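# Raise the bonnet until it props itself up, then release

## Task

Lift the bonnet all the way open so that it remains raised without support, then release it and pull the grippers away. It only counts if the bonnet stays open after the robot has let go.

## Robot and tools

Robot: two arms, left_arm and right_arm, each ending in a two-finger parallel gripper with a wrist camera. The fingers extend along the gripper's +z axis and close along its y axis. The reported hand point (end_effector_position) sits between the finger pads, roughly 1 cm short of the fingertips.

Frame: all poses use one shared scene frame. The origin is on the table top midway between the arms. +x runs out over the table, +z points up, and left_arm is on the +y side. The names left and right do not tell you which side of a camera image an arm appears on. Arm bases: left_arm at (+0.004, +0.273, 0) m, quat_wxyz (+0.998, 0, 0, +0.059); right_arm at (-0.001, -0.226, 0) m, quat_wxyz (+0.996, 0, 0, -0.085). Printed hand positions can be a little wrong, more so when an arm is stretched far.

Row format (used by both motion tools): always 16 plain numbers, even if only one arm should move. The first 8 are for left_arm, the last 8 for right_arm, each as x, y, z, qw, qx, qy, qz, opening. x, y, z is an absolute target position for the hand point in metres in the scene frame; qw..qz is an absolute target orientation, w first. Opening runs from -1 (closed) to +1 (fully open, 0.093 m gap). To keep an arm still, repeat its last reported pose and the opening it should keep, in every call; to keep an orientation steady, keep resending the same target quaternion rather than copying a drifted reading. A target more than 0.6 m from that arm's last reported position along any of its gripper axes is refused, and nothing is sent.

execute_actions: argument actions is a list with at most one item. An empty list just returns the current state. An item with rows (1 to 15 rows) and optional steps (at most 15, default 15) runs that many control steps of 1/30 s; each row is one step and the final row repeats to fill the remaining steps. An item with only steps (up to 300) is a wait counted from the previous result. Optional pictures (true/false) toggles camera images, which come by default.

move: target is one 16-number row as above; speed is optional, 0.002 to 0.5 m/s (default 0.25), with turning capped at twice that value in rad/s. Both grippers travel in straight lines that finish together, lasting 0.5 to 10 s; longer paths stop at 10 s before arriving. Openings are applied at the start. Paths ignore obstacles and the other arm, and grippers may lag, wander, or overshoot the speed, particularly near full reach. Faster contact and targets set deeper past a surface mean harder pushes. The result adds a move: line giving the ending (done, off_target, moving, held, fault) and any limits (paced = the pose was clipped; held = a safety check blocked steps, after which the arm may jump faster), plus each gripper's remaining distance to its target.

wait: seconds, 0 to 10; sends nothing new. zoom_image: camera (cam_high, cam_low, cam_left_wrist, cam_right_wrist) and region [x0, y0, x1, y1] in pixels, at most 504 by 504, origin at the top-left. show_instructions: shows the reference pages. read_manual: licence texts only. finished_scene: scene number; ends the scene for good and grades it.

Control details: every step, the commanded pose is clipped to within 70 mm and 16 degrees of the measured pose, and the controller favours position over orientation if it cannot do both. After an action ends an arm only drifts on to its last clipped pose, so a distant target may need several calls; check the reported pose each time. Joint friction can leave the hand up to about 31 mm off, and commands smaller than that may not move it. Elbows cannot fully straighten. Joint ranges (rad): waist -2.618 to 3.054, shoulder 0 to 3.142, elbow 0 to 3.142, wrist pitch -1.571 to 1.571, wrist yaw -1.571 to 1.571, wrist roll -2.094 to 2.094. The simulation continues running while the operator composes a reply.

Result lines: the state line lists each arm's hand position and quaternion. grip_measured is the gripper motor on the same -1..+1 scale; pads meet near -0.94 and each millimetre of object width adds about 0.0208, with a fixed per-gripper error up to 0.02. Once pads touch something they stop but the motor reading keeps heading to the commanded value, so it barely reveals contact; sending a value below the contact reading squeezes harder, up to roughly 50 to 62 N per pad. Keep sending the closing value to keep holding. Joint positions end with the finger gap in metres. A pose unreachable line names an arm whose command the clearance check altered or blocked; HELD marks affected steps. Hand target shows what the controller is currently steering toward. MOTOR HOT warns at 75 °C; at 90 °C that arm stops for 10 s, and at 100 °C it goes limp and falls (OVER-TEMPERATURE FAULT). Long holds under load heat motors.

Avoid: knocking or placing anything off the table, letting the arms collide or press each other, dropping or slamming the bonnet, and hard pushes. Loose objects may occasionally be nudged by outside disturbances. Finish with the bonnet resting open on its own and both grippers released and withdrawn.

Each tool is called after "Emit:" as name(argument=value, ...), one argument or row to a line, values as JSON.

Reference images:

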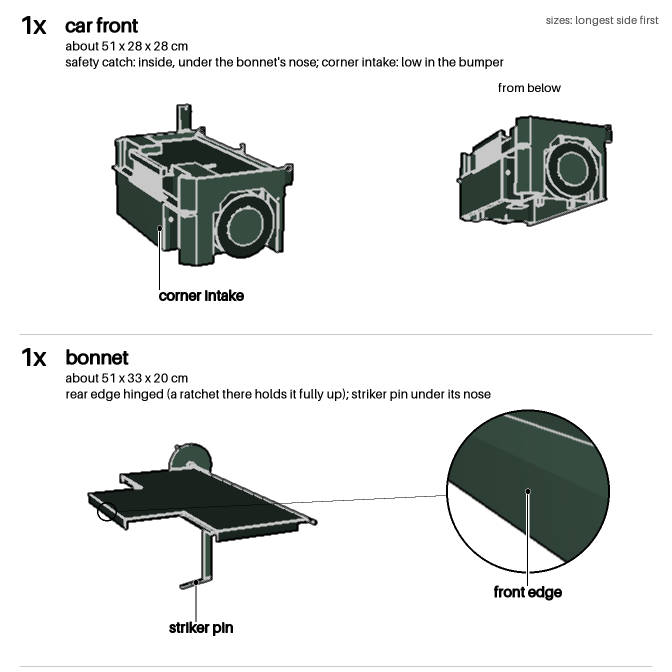

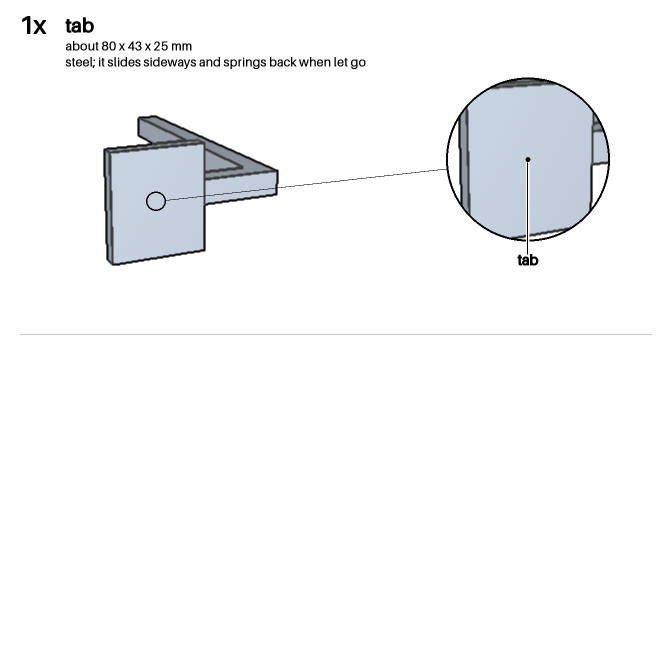

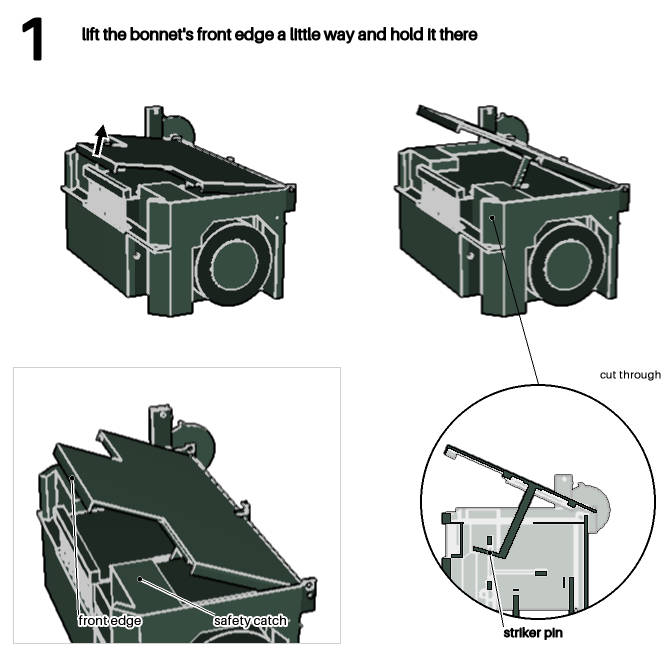

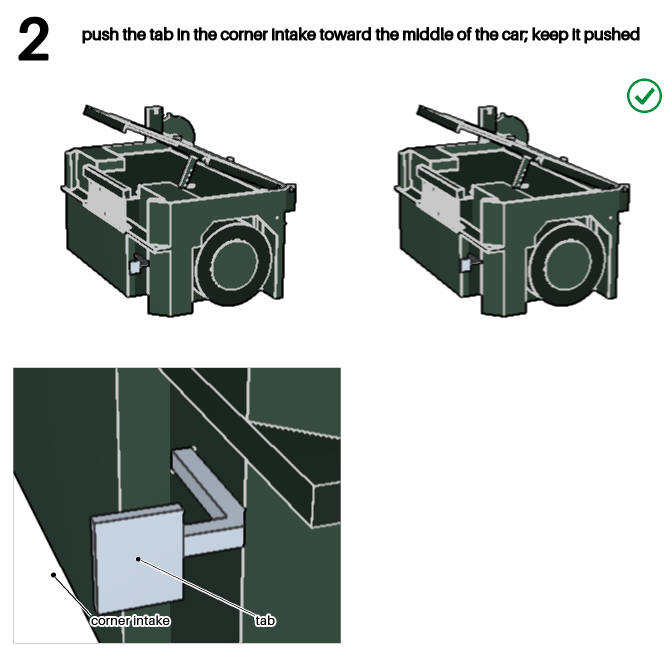

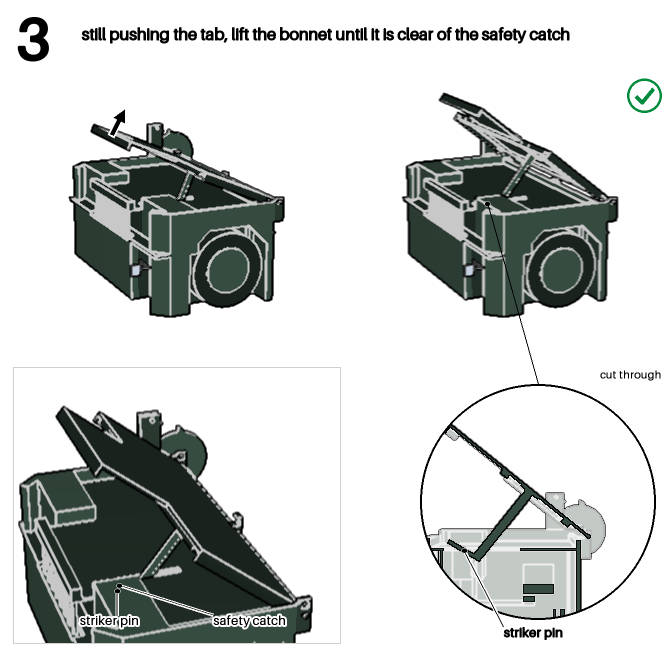

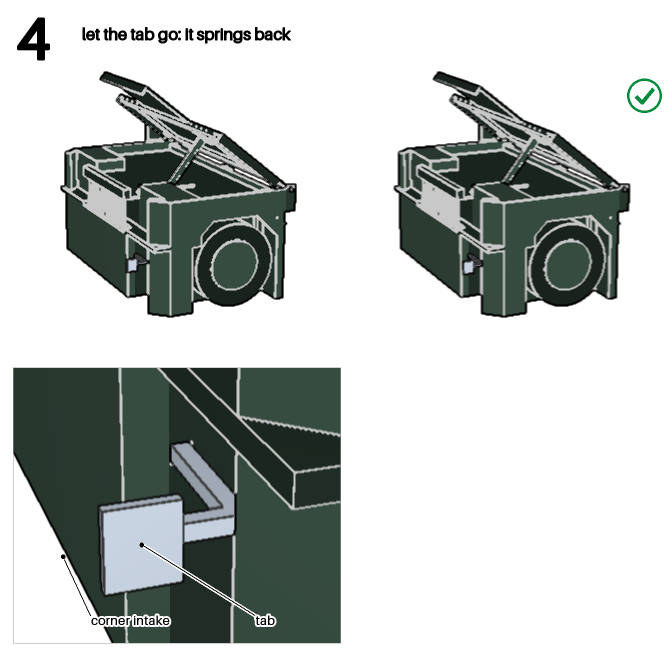

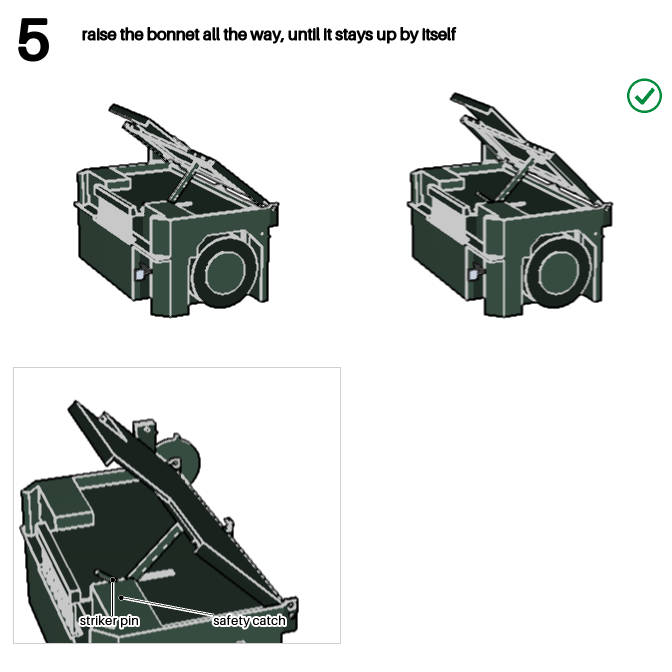

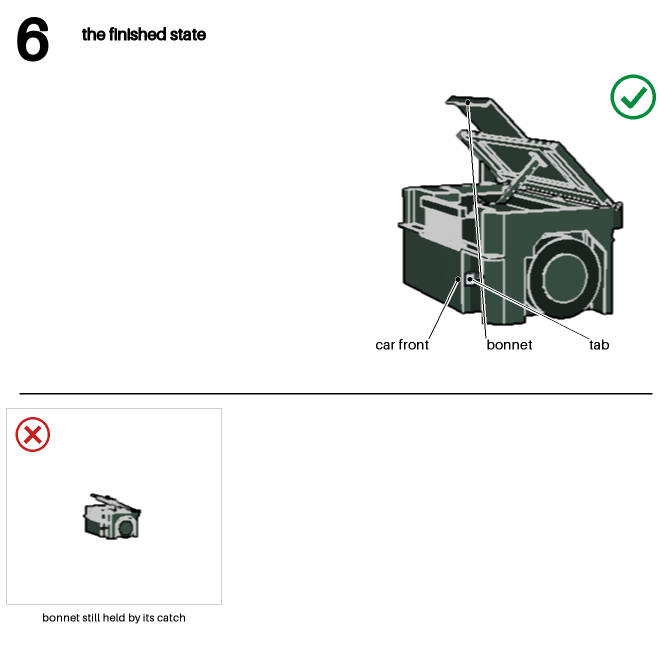

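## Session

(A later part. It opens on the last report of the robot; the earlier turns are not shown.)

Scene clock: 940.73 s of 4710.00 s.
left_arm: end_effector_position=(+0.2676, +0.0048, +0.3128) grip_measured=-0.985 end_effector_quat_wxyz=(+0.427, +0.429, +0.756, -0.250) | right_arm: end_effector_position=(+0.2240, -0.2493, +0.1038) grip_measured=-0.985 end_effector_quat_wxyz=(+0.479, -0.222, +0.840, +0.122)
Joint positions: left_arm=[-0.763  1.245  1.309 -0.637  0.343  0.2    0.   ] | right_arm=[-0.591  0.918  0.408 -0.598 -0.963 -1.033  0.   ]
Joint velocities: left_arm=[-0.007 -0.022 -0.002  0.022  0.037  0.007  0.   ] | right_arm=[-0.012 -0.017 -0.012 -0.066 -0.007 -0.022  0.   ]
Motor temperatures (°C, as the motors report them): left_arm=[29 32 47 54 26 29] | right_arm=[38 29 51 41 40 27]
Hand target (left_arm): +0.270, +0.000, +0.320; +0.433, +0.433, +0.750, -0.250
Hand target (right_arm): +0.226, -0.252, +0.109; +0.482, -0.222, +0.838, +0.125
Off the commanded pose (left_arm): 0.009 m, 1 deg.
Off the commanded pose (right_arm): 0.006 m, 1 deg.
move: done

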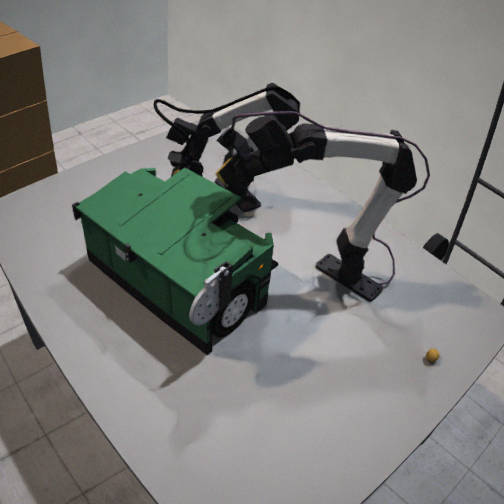

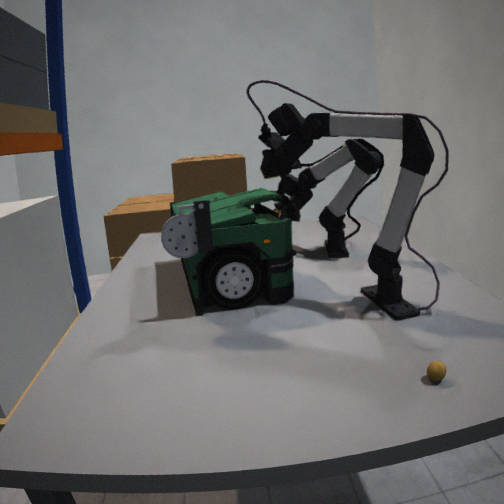

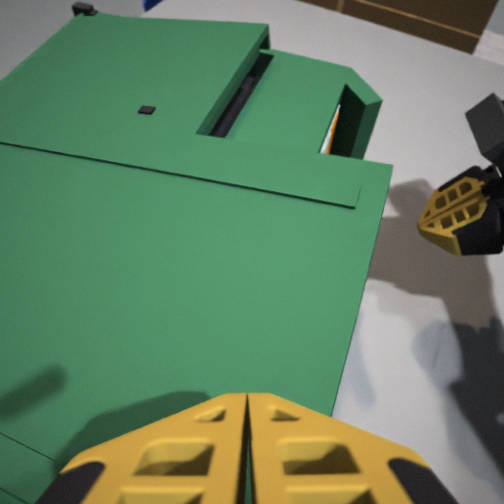

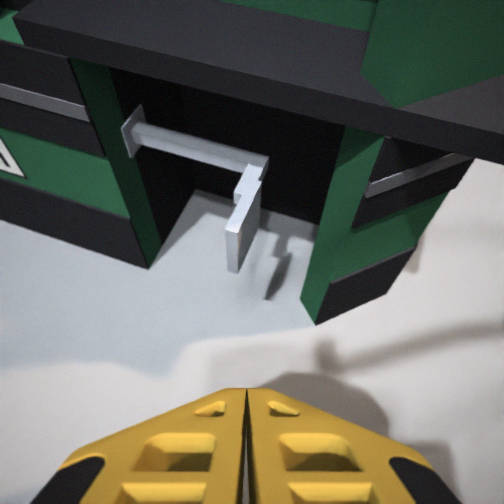

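Emit:
move(
  target=[0.27,0.0,0.32,0.433,0.433,0.75,-0.25,-1,0.255,-0.232,0.098,0.48,-0.22,0.83,0.13,-1],
  speed=0.05,
)

Emit:
move(
  target=[0.27,0.0,0.32,0.433,0.433,0.75,-0.25,-1,0.28,-0.228,0.096,0.48,-0.22,0.83,0.13,-1],
  speed=0.03,
)

Scene clock: 950.77 s of 4710.00 s.
left_arm: end_effector_position=(+0.2674, +0.0050, +0.3124) grip_measured=-0.985 end_effector_quat_wxyz=(+0.426, +0.429, +0.757, -0.250) | right_arm: end_effector_position=(+0.2553, -0.2333, +0.1091) grip_measured=-0.985 end_effector_quat_wxyz=(+0.494, -0.228, +0.830, +0.126)
Joint positions: left_arm=[-0.763  1.245  1.309 -0.639  0.343  0.2    0.   ] | right_arm=[-0.391  0.935  0.373 -0.296 -0.883 -0.747  0.   ]
Joint velocities: left_arm=[-0.002  0.002 -0.007  0.037 -0.022 -0.051  0.   ] | right_arm=[-0.002 -0.002 -0.002  0.037 -0.066  0.11   0.   ]
Motor temperatures (°C, as the motors report them): left_arm=[29 32 48 54 26 29] | right_arm=[37 29 51 39 38 27]
Hand target (left_arm): +0.270, +0.000, +0.320; +0.433, +0.433, +0.750, -0.250
Hand target (right_arm): +0.254, -0.231, +0.099; +0.484, -0.222, +0.836, +0.133
Off the commanded pose (left_arm): 0.009 m, 1 deg.
Off the commanded pose (right_arm): 0.011 m, 2 deg.
After step 90, 5.73 s passed at rest.
move: off_target (right_arm)

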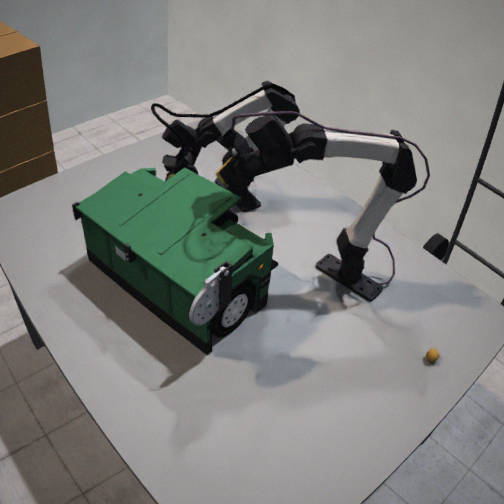

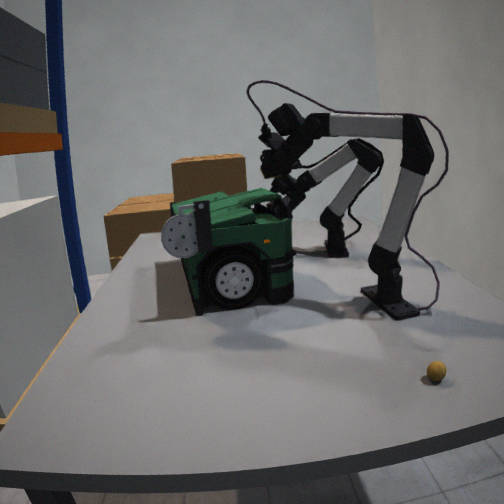

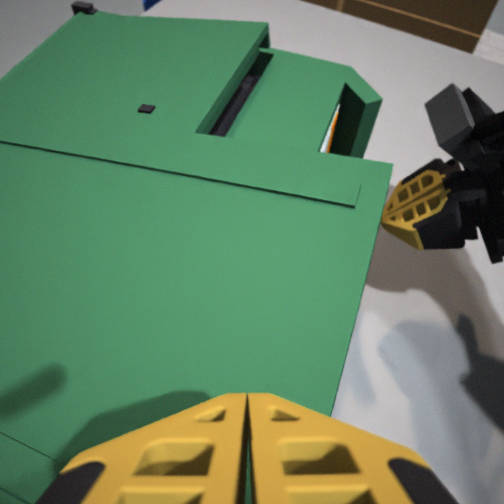

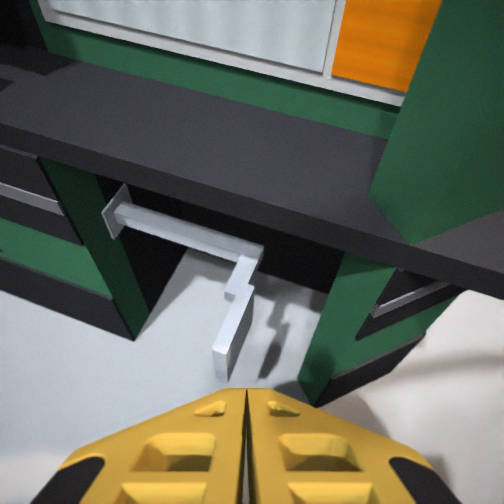

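Scene clock: 952.13 s of 4710.00 s.
left_arm: end_effector_position=(+0.2672, +0.0051, +0.3121) grip_measured=-0.985 end_effector_quat_wxyz=(+0.425, +0.429, +0.757, -0.250) | right_arm: end_effector_position=(+0.2779, -0.2283, +0.1004) grip_measured=-0.985 end_effector_quat_wxyz=(+0.488, -0.223, +0.833, +0.131)
Joint positions: left_arm=[-0.763  1.245  1.309 -0.641  0.343  0.2    0.   ] | right_arm=[-0.293  1.052  0.373 -0.114 -0.815 -0.636  0.   ]
Joint velocities: left_arm=[ 0.002  0.007 -0.007 -0.066  0.051  0.051  0.   ] | right_arm=[-0.017  0.002  0.012 -0.037 -0.007 -0.007  0.   ]
Motor temperatures (°C, as the motors report them): left_arm=[29 32 48 54 26 29] | right_arm=[37 29 51 39 38 27]
Hand target (left_arm): +0.270, +0.000, +0.320; +0.433, +0.433, +0.750, -0.250
Hand target (right_arm): +0.280, -0.228, +0.096; +0.484, -0.221, +0.836, +0.132
Off the commanded pose (left_arm): 0.010 m, 1 deg.
Off the commanded pose (right_arm): 0.005 m, 1 deg.
move: done

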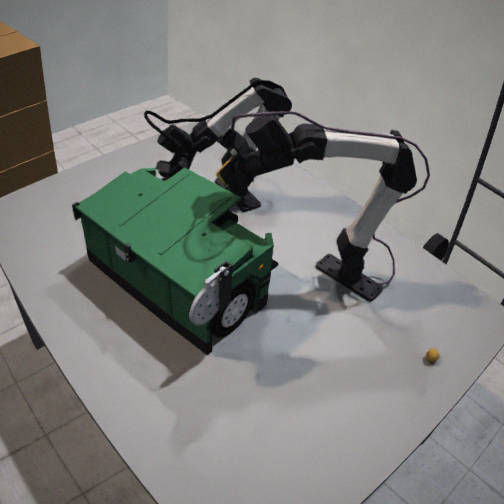

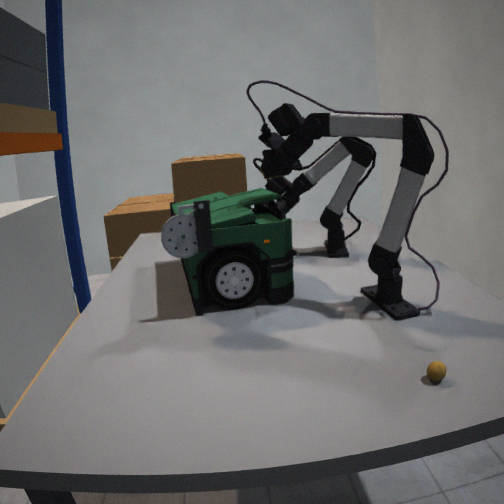

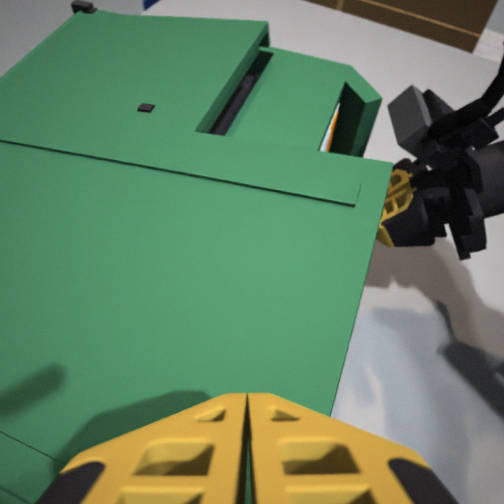

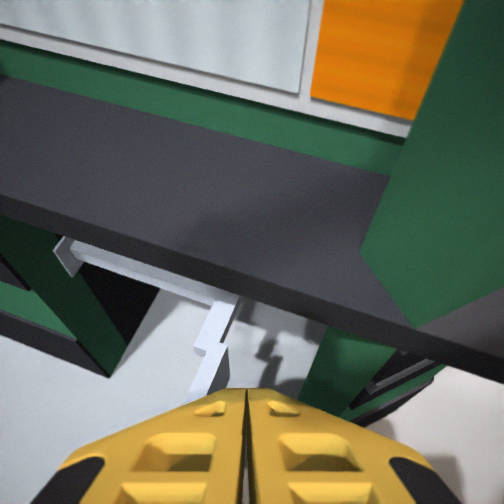

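Tip is in the gap. Push along the car lateral.

Emit:
move(
  target=[0.27,0.0,0.32,0.433,0.433,0.75,-0.25,-1,0.28,-0.195,0.096,0.48,-0.22,0.83,0.13,-1],
  speed=0.03,
)

Scene clock: 961.63 s of 4710.00 s.
left_arm: end_effector_position=(+0.2671, +0.0052, +0.3119) grip_measured=-0.985 end_effector_quat_wxyz=(+0.425, +0.429, +0.757, -0.250) | right_arm: end_effector_position=(+0.2816, -0.2226, +0.1003) grip_measured=-0.985 end_effector_quat_wxyz=(+0.477, -0.193, +0.853, +0.085)
Joint positions: left_arm=[-0.763  1.245  1.309 -0.642  0.343  0.2    0.   ] | right_arm=[-0.162  0.958  0.343 -0.083 -0.603 -0.489  0.   ]
Joint velocities: left_arm=[-0.002  0.007 -0.012 -0.051 -0.051 -0.066  0.   ] | right_arm=[0.032 0.002 0.002 0.007 0.022 0.007 0.   ]
Motor temperatures (°C, as the motors report them): left_arm=[29 32 49 54 26 29] | right_arm=[36 29 50 40 37 27]
Hand target (left_arm): +0.270, +0.000, +0.320; +0.433, +0.433, +0.750, -0.250
Hand target (right_arm): +0.277, -0.196, +0.097; +0.482, -0.221, +0.837, +0.133
Off the commanded pose (left_arm): 0.010 m, 1 deg.
Off the commanded pose (right_arm): 0.028 m, 6 deg.
After step 90, 5.07 s passed at rest.
move: off_target (right_arm)

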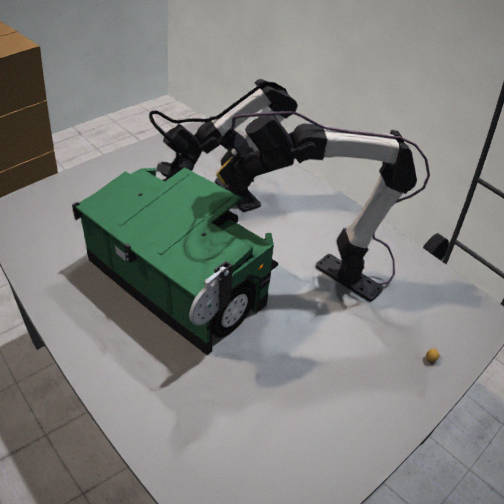

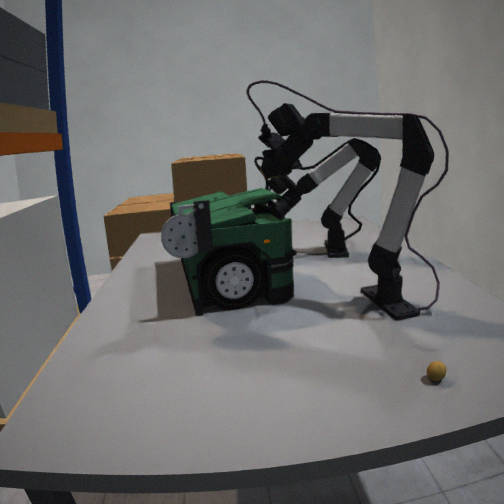

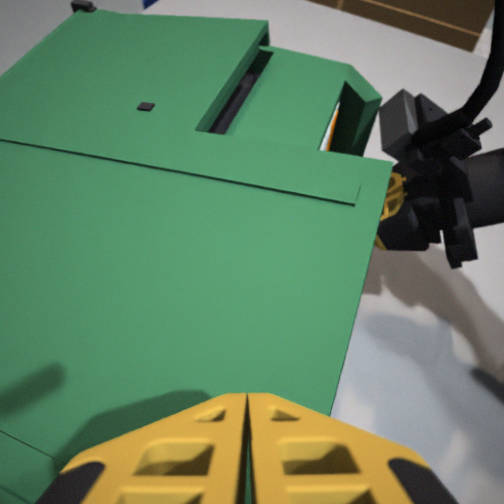

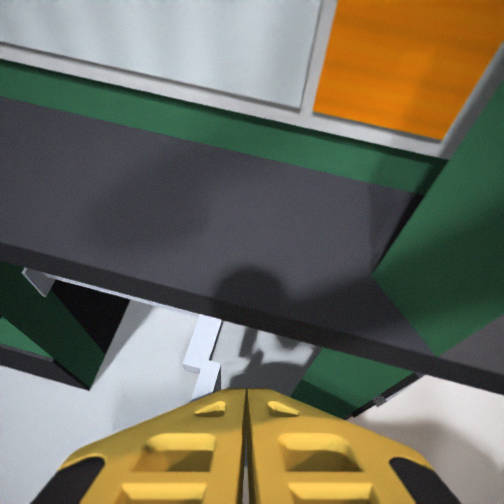

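Emit:
move(
  target=[0.27,0.0,0.32,0.433,0.433,0.75,-0.25,-1,0.276,-0.16,0.096,0.47,-0.27,0.82,0.16,-1],
  speed=0.03,
)

Scene clock: 971.70 s of 4710.00 s.
left_arm: end_effector_position=(+0.2669, +0.0053, +0.3115) grip_measured=-0.985 end_effector_quat_wxyz=(+0.424, +0.429, +0.758, -0.250) | right_arm: end_effector_position=(+0.2823, -0.2208, +0.1003) grip_measured=-0.985 end_effector_quat_wxyz=(+0.470, -0.204, +0.857, +0.048)
Joint positions: left_arm=[-0.763  1.245  1.309 -0.644  0.343  0.2    0.   ] | right_arm=[-0.094  0.923  0.343 -0.098 -0.488 -0.492  0.   ]
Joint velocities: left_arm=[-0.002  0.017  0.007  0.081  0.007 -0.022  0.   ] | right_arm=[ 0.002  0.007 -0.017  0.037 -0.095 -0.007  0.   ]
Motor temperatures (°C, as the motors report them): left_arm=[29 32 50 54 26 29] | right_arm=[37 29 49 41 37 27]
Hand target (left_arm): +0.270, +0.000, +0.320; +0.433, +0.433, +0.750, -0.250
Hand target (right_arm): +0.269, -0.168, +0.098; +0.468, -0.267, +0.828, +0.158
Off the commanded pose (left_arm): 0.010 m, 1 deg.
Off the commanded pose (right_arm): 0.061 m, 16 deg.
After step 90, 3.03 s passed at rest.
move: off_target (right_arm)

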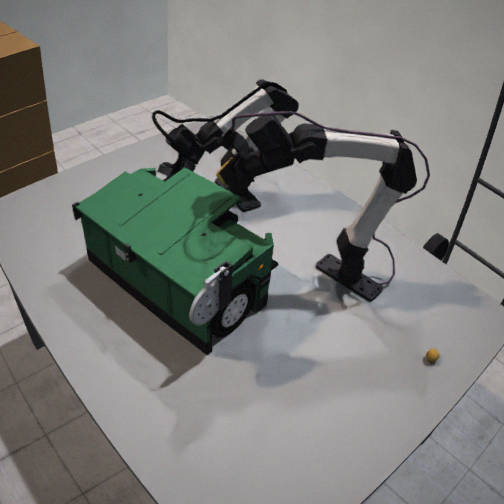

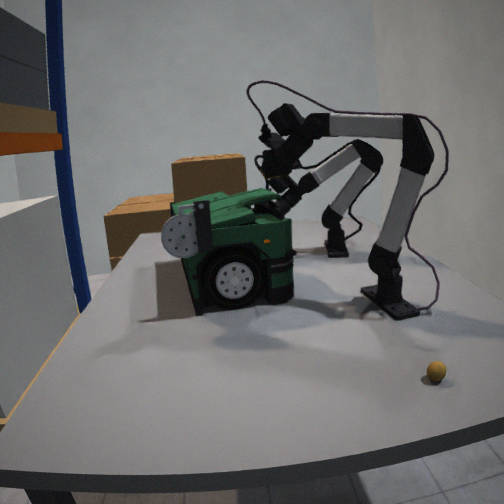

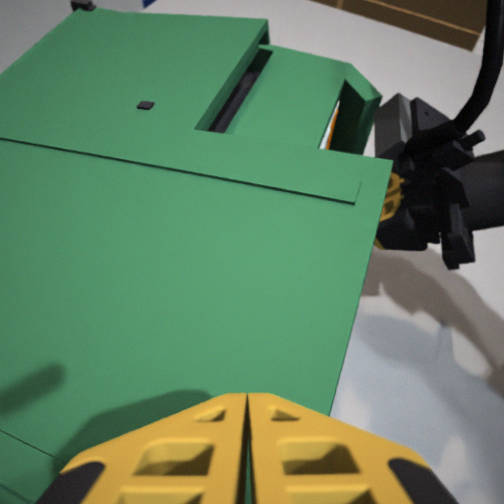

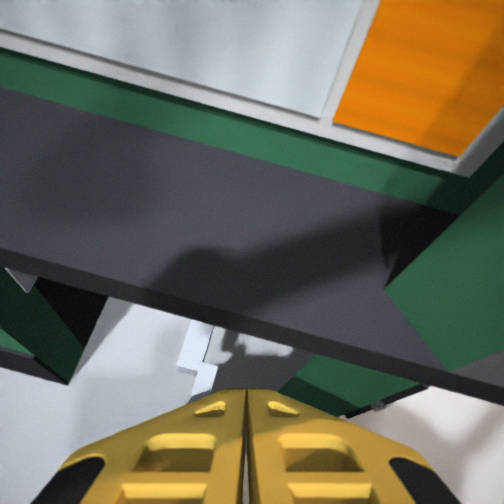

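Emit:
move(
  target=[0.27,0.0,0.32,0.433,0.433,0.75,-0.25,-1,0.245,-0.255,0.1,0.53,-0.29,0.77,0.2,-1],
  speed=0.06,
)

Emit:
move(
  target=[0.27,0.0,0.32,0.433,0.433,0.75,-0.25,-1,0.262,-0.245,0.095,0.552,-0.335,0.719,0.258,-1],
  speed=0.05,
)

Scene clock: 991.20 s of 4710.00 s.
left_arm: end_effector_position=(+0.2667, +0.0055, +0.3111) grip_measured=-0.985 end_effector_quat_wxyz=(+0.423, +0.429, +0.758, -0.249) | right_arm: end_effector_position=(+0.2428, -0.2525, +0.0947) grip_measured=-0.985 end_effector_quat_wxyz=(+0.523, -0.293, +0.776, +0.194)
Joint positions: left_arm=[-0.763  1.245  1.309 -0.645  0.343  0.2    0.   ] | right_arm=[-0.627  1.338  0.515 -0.606 -1.18  -1.423  0.   ]
Joint velocities: left_arm=[ 0.002  0.007 -0.002 -0.007 -0.022 -0.007  0.   ] | right_arm=[-0.002  0.012 -0.007 -0.125 -0.007 -0.095  0.   ]
Motor temperatures (°C, as the motors report them): left_arm=[29 32 51 54 26 29] | right_arm=[38 29 48 40 40 27]
Hand target (left_arm): +0.270, +0.000, +0.320; +0.433, +0.433, +0.750, -0.250
Hand target (right_arm): +0.245, -0.257, +0.099; +0.528, -0.290, +0.774, +0.195
Off the commanded pose (left_arm): 0.011 m, 2 deg.
Off the commanded pose (right_arm): 0.006 m, 1 deg.
After step 90, 12.57 s passed at rest.
move: off_target (left_arm)

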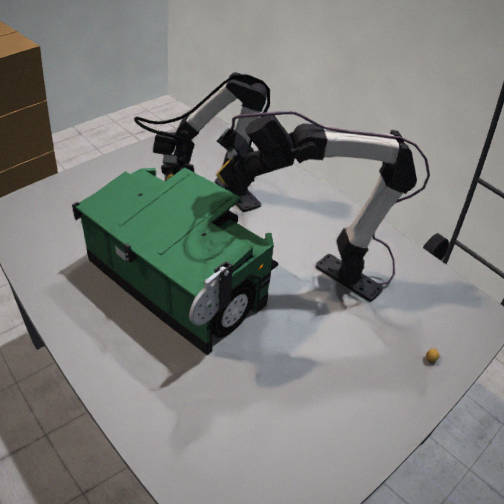

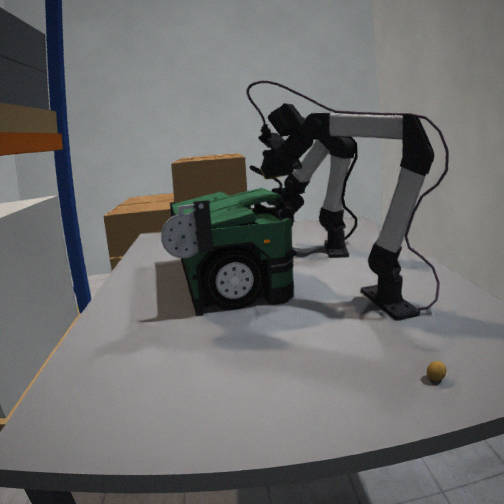

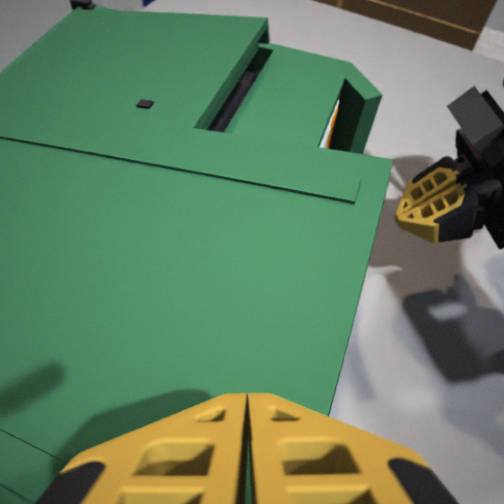

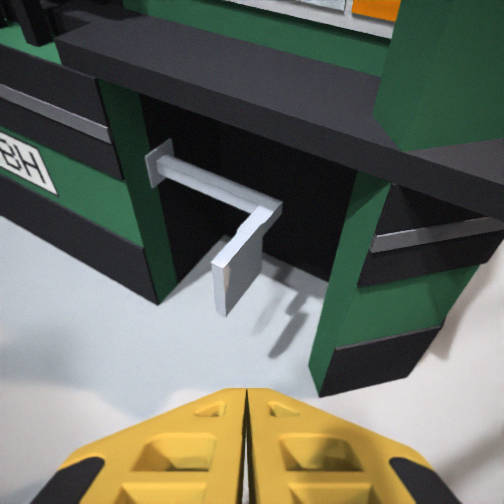

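Scene clock: 993.47 s of 4710.00 s.
left_arm: end_effector_position=(+0.2666, +0.0056, +0.3108) grip_measured=-0.985 end_effector_quat_wxyz=(+0.422, +0.429, +0.759, -0.249) | right_arm: end_effector_position=(+0.2582, -0.2457, +0.0915) grip_measured=-0.985 end_effector_quat_wxyz=(+0.548, -0.330, +0.727, +0.251)
Joint positions: left_arm=[-0.763  1.245  1.309 -0.647  0.343  0.2    0.   ] | right_arm=[-0.579  1.599  0.639 -0.727 -1.292 -1.688  0.   ]
Joint velocities: left_arm=[ 0.007 -0.012 -0.012 -0.022 -0.066  0.051  0.   ] | right_arm=[ 0.007 -0.007 -0.007 -0.081  0.007 -0.081  0.   ]
Motor temperatures (°C, as the motors report them): left_arm=[29 32 51 54 26 29] | right_arm=[38 29 48 40 40 27]
Hand target (left_arm): +0.270, +0.000, +0.320; +0.433, +0.433, +0.750, -0.250
Hand target (right_arm): +0.262, -0.245, +0.095; +0.552, -0.334, +0.720, +0.257
Off the commanded pose (left_arm): 0.011 m, 2 deg.
Off the commanded pose (right_arm): 0.005 m, 1 deg.
move: off_target (left_arm)

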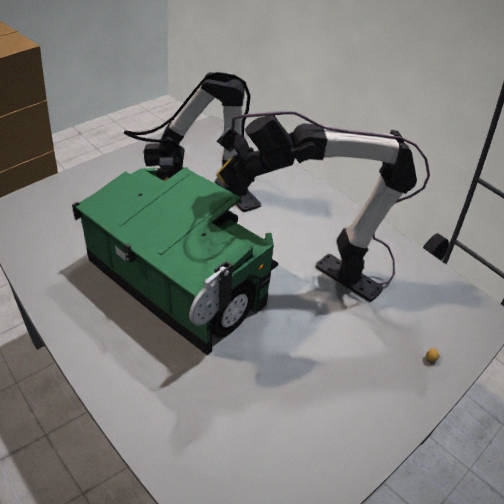

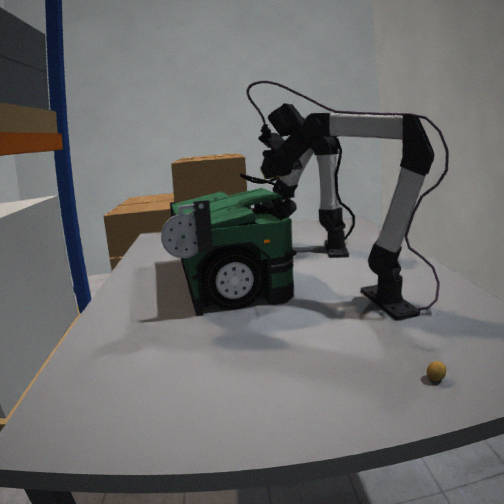

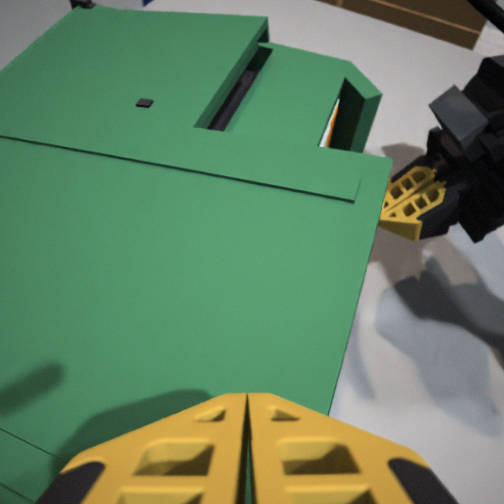

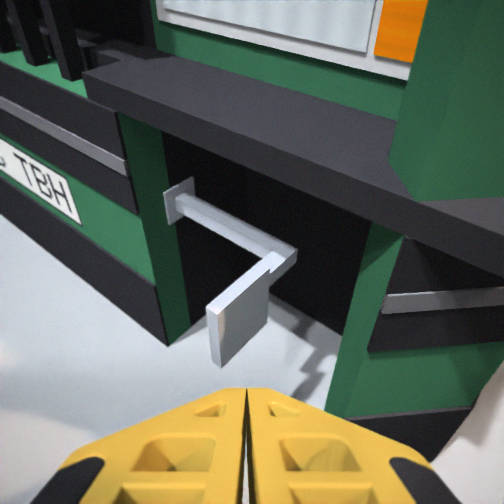

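Emit:
move(
  target=[0.27,0.0,0.32,0.433,0.433,0.75,-0.25,-1,0.277,-0.226,0.095,0.552,-0.335,0.719,0.258,-1],
  speed=0.03,
)

Emit:
move(
  target=[0.279,0.0,0.32,0.433,0.433,0.75,-0.25,-1,0.28,-0.19,0.095,0.552,-0.335,0.719,0.258,-1],
  speed=0.03,
)

Scene clock: 999.50 s of 4710.00 s.
left_arm: end_effector_position=(+0.2665, +0.0056, +0.3107) grip_measured=-0.985 end_effector_quat_wxyz=(+0.422, +0.429, +0.759, -0.249) | right_arm: end_effector_position=(+0.2784, -0.2306, +0.0938) grip_measured=-0.985 end_effector_quat_wxyz=(+0.548, -0.332, +0.723, +0.259)
Joint positions: left_arm=[-0.763  1.245  1.309 -0.648  0.343  0.2    0.   ] | right_arm=[-0.465  1.539  0.577 -0.386 -1.295 -1.328  0.   ]
Joint velocities: left_arm=[ 0.007  0.002  0.007 -0.007 -0.051 -0.007  0.   ] | right_arm=[ 0.007 -0.042 -0.007  0.037 -0.007  0.051  0.   ]
Motor temperatures (°C, as the motors report them): left_arm=[29 32 52 54 26 29] | right_arm=[37 30 48 38 39 27]
Hand target (left_arm): +0.270, +0.000, +0.320; +0.433, +0.433, +0.750, -0.250
Hand target (right_arm): +0.276, -0.225, +0.096; +0.551, -0.337, +0.718, +0.261
Off the commanded pose (left_arm): 0.011 m, 2 deg.
Off the commanded pose (right_arm): 0.005 m, 1 deg.
After step 90, 1.63 s passed at rest.
move: off_target (left_arm)

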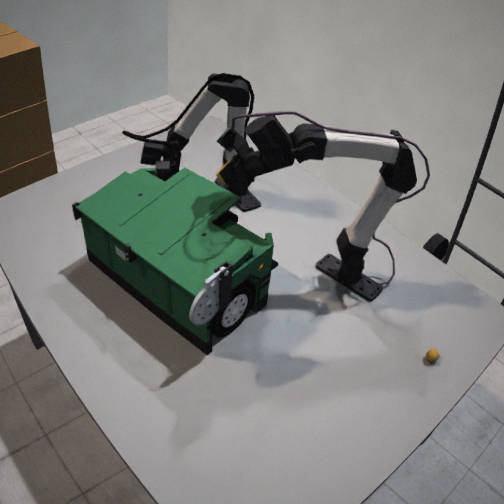

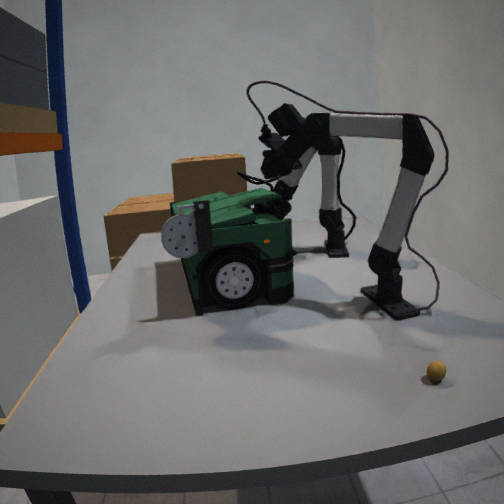

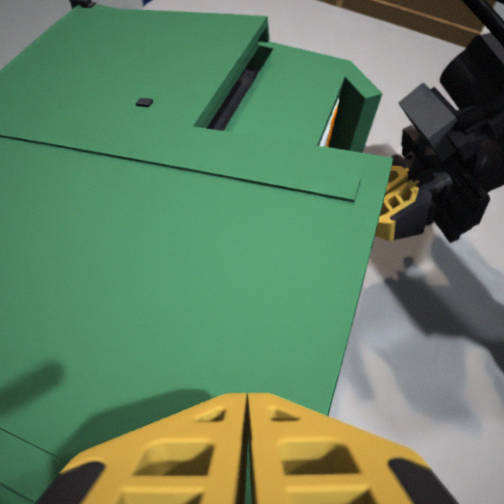

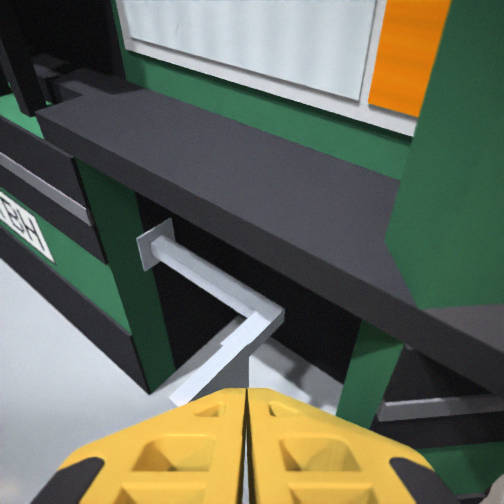

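Scene clock: 1001.17 s of 4710.00 s.
left_arm: end_effector_position=(+0.2711, +0.0012, +0.3095) grip_measured=-0.985 end_effector_quat_wxyz=(+0.419, +0.434, +0.758, -0.249) | right_arm: end_effector_position=(+0.2865, -0.2217, +0.0956) grip_measured=-0.985 end_effector_quat_wxyz=(+0.557, -0.317, +0.738, +0.214)
Joint positions: left_arm=[-0.763  1.274  1.33  -0.649  0.348  0.211  0.   ] | right_arm=[-0.391  1.386  0.403  0.075 -1.196 -0.911  0.   ]
Joint velocities: left_arm=[ 0.007 -0.012 -0.017  0.037 -0.037 -0.037  0.   ] | right_arm=[ 0.007  0.002 -0.012  0.095  0.037 -0.051  0.   ]
Motor temperatures (°C, as the motors report them): left_arm=[29 32 52 54 26 29] | right_arm=[37 30 47 38 39 27]
Hand target (left_arm): +0.279, +0.000, +0.320; +0.433, +0.433, +0.750, -0.250
Hand target (right_arm): +0.277, -0.192, +0.095; +0.550, -0.337, +0.719, +0.261
Off the commanded pose (left_arm): 0.013 m, 2 deg.
Off the commanded pose (right_arm): 0.032 m, 6 deg.
move: off_target (left_arm, right_arm)

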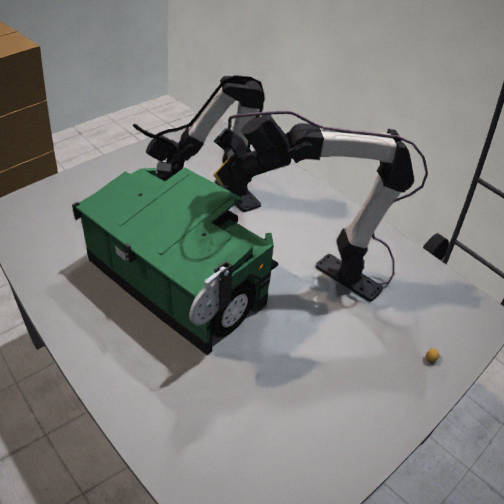

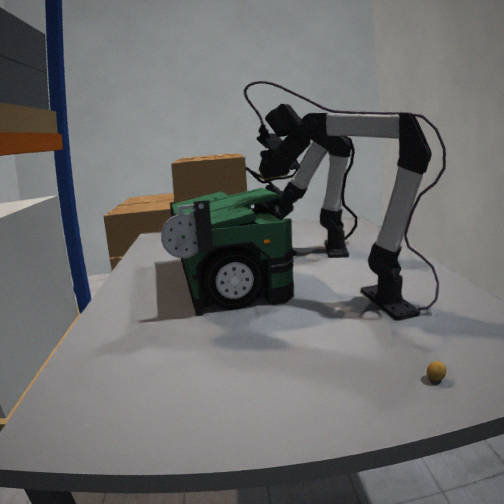

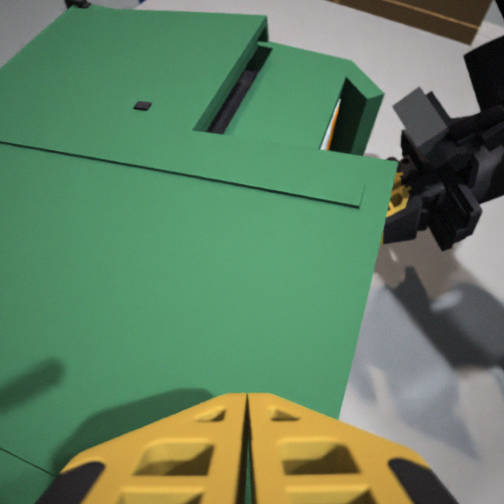

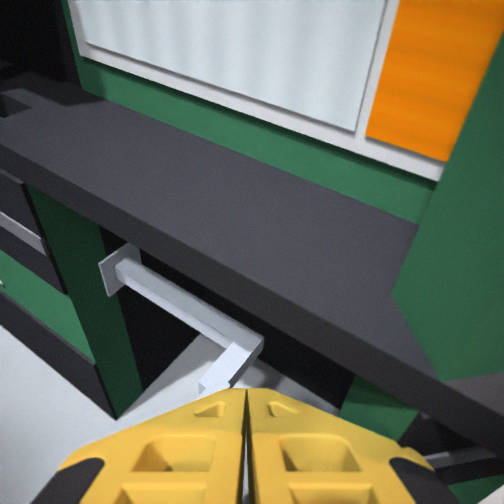

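Emit:
move(
  target=[0.27,0.0,0.32,0.433,0.433,0.75,-0.25,-1,0.27,-0.16,0.095,0.552,-0.36,0.70,0.28,-1],
  speed=0.03,
)

Scene clock: 1008.10 s of 4710.00 s.
left_arm: end_effector_position=(+0.2709, +0.0013, +0.3093) grip_measured=-0.985 end_effector_quat_wxyz=(+0.418, +0.435, +0.758, -0.249) | right_arm: end_effector_position=(+0.2879, -0.2170, +0.0966) grip_measured=-0.985 end_effector_quat_wxyz=(+0.564, -0.329, +0.735, +0.184)
Joint positions: left_arm=[-0.763  1.274  1.33  -0.651  0.348  0.211  0.   ] | right_arm=[-0.358  1.338  0.353  0.187 -1.145 -0.858  0.   ]
Joint velocities: left_arm=[-0.012  0.012  0.007 -0.037 -0.022 -0.095  0.   ] | right_arm=[ 0.007  0.017 -0.002 -0.095  0.007  0.037  0.   ]
Motor temperatures (°C, as the motors report them): left_arm=[29 32 52 54 26 29] | right_arm=[38 30 46 38 38 27]
Hand target (left_arm): +0.270, +0.000, +0.320; +0.433, +0.433, +0.750, -0.250
Hand target (right_arm): +0.266, -0.168, +0.095; +0.548, -0.359, +0.702, +0.280
Off the commanded pose (left_arm): 0.011 m, 2 deg.
Off the commanded pose (right_arm): 0.060 m, 12 deg.
After step 90, 0.67 s passed at rest.
move: off_target (left_arm, right_arm)

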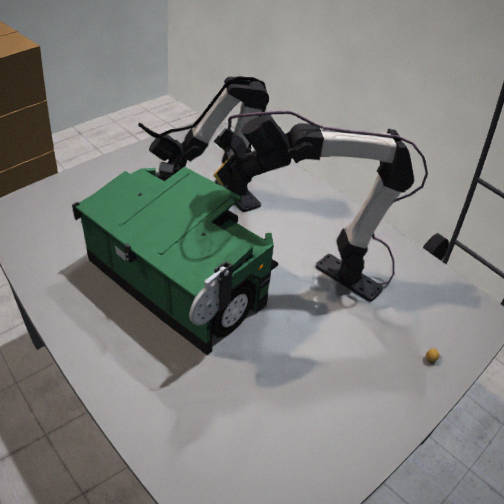

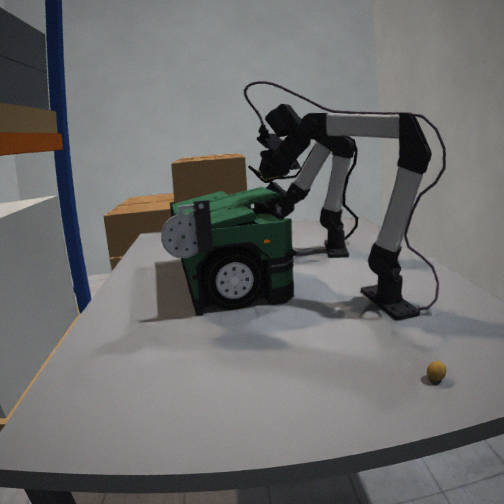

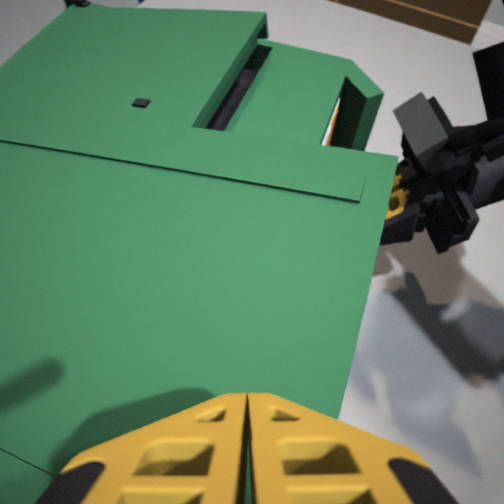

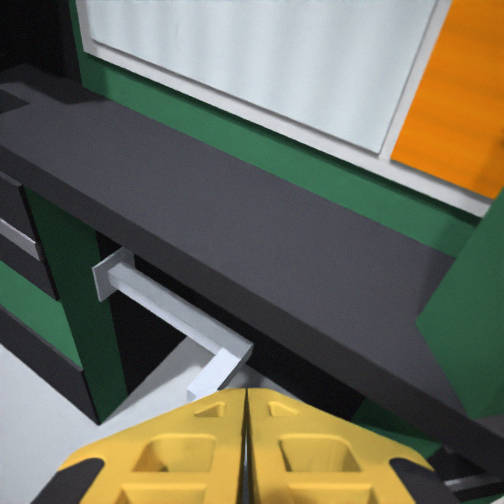

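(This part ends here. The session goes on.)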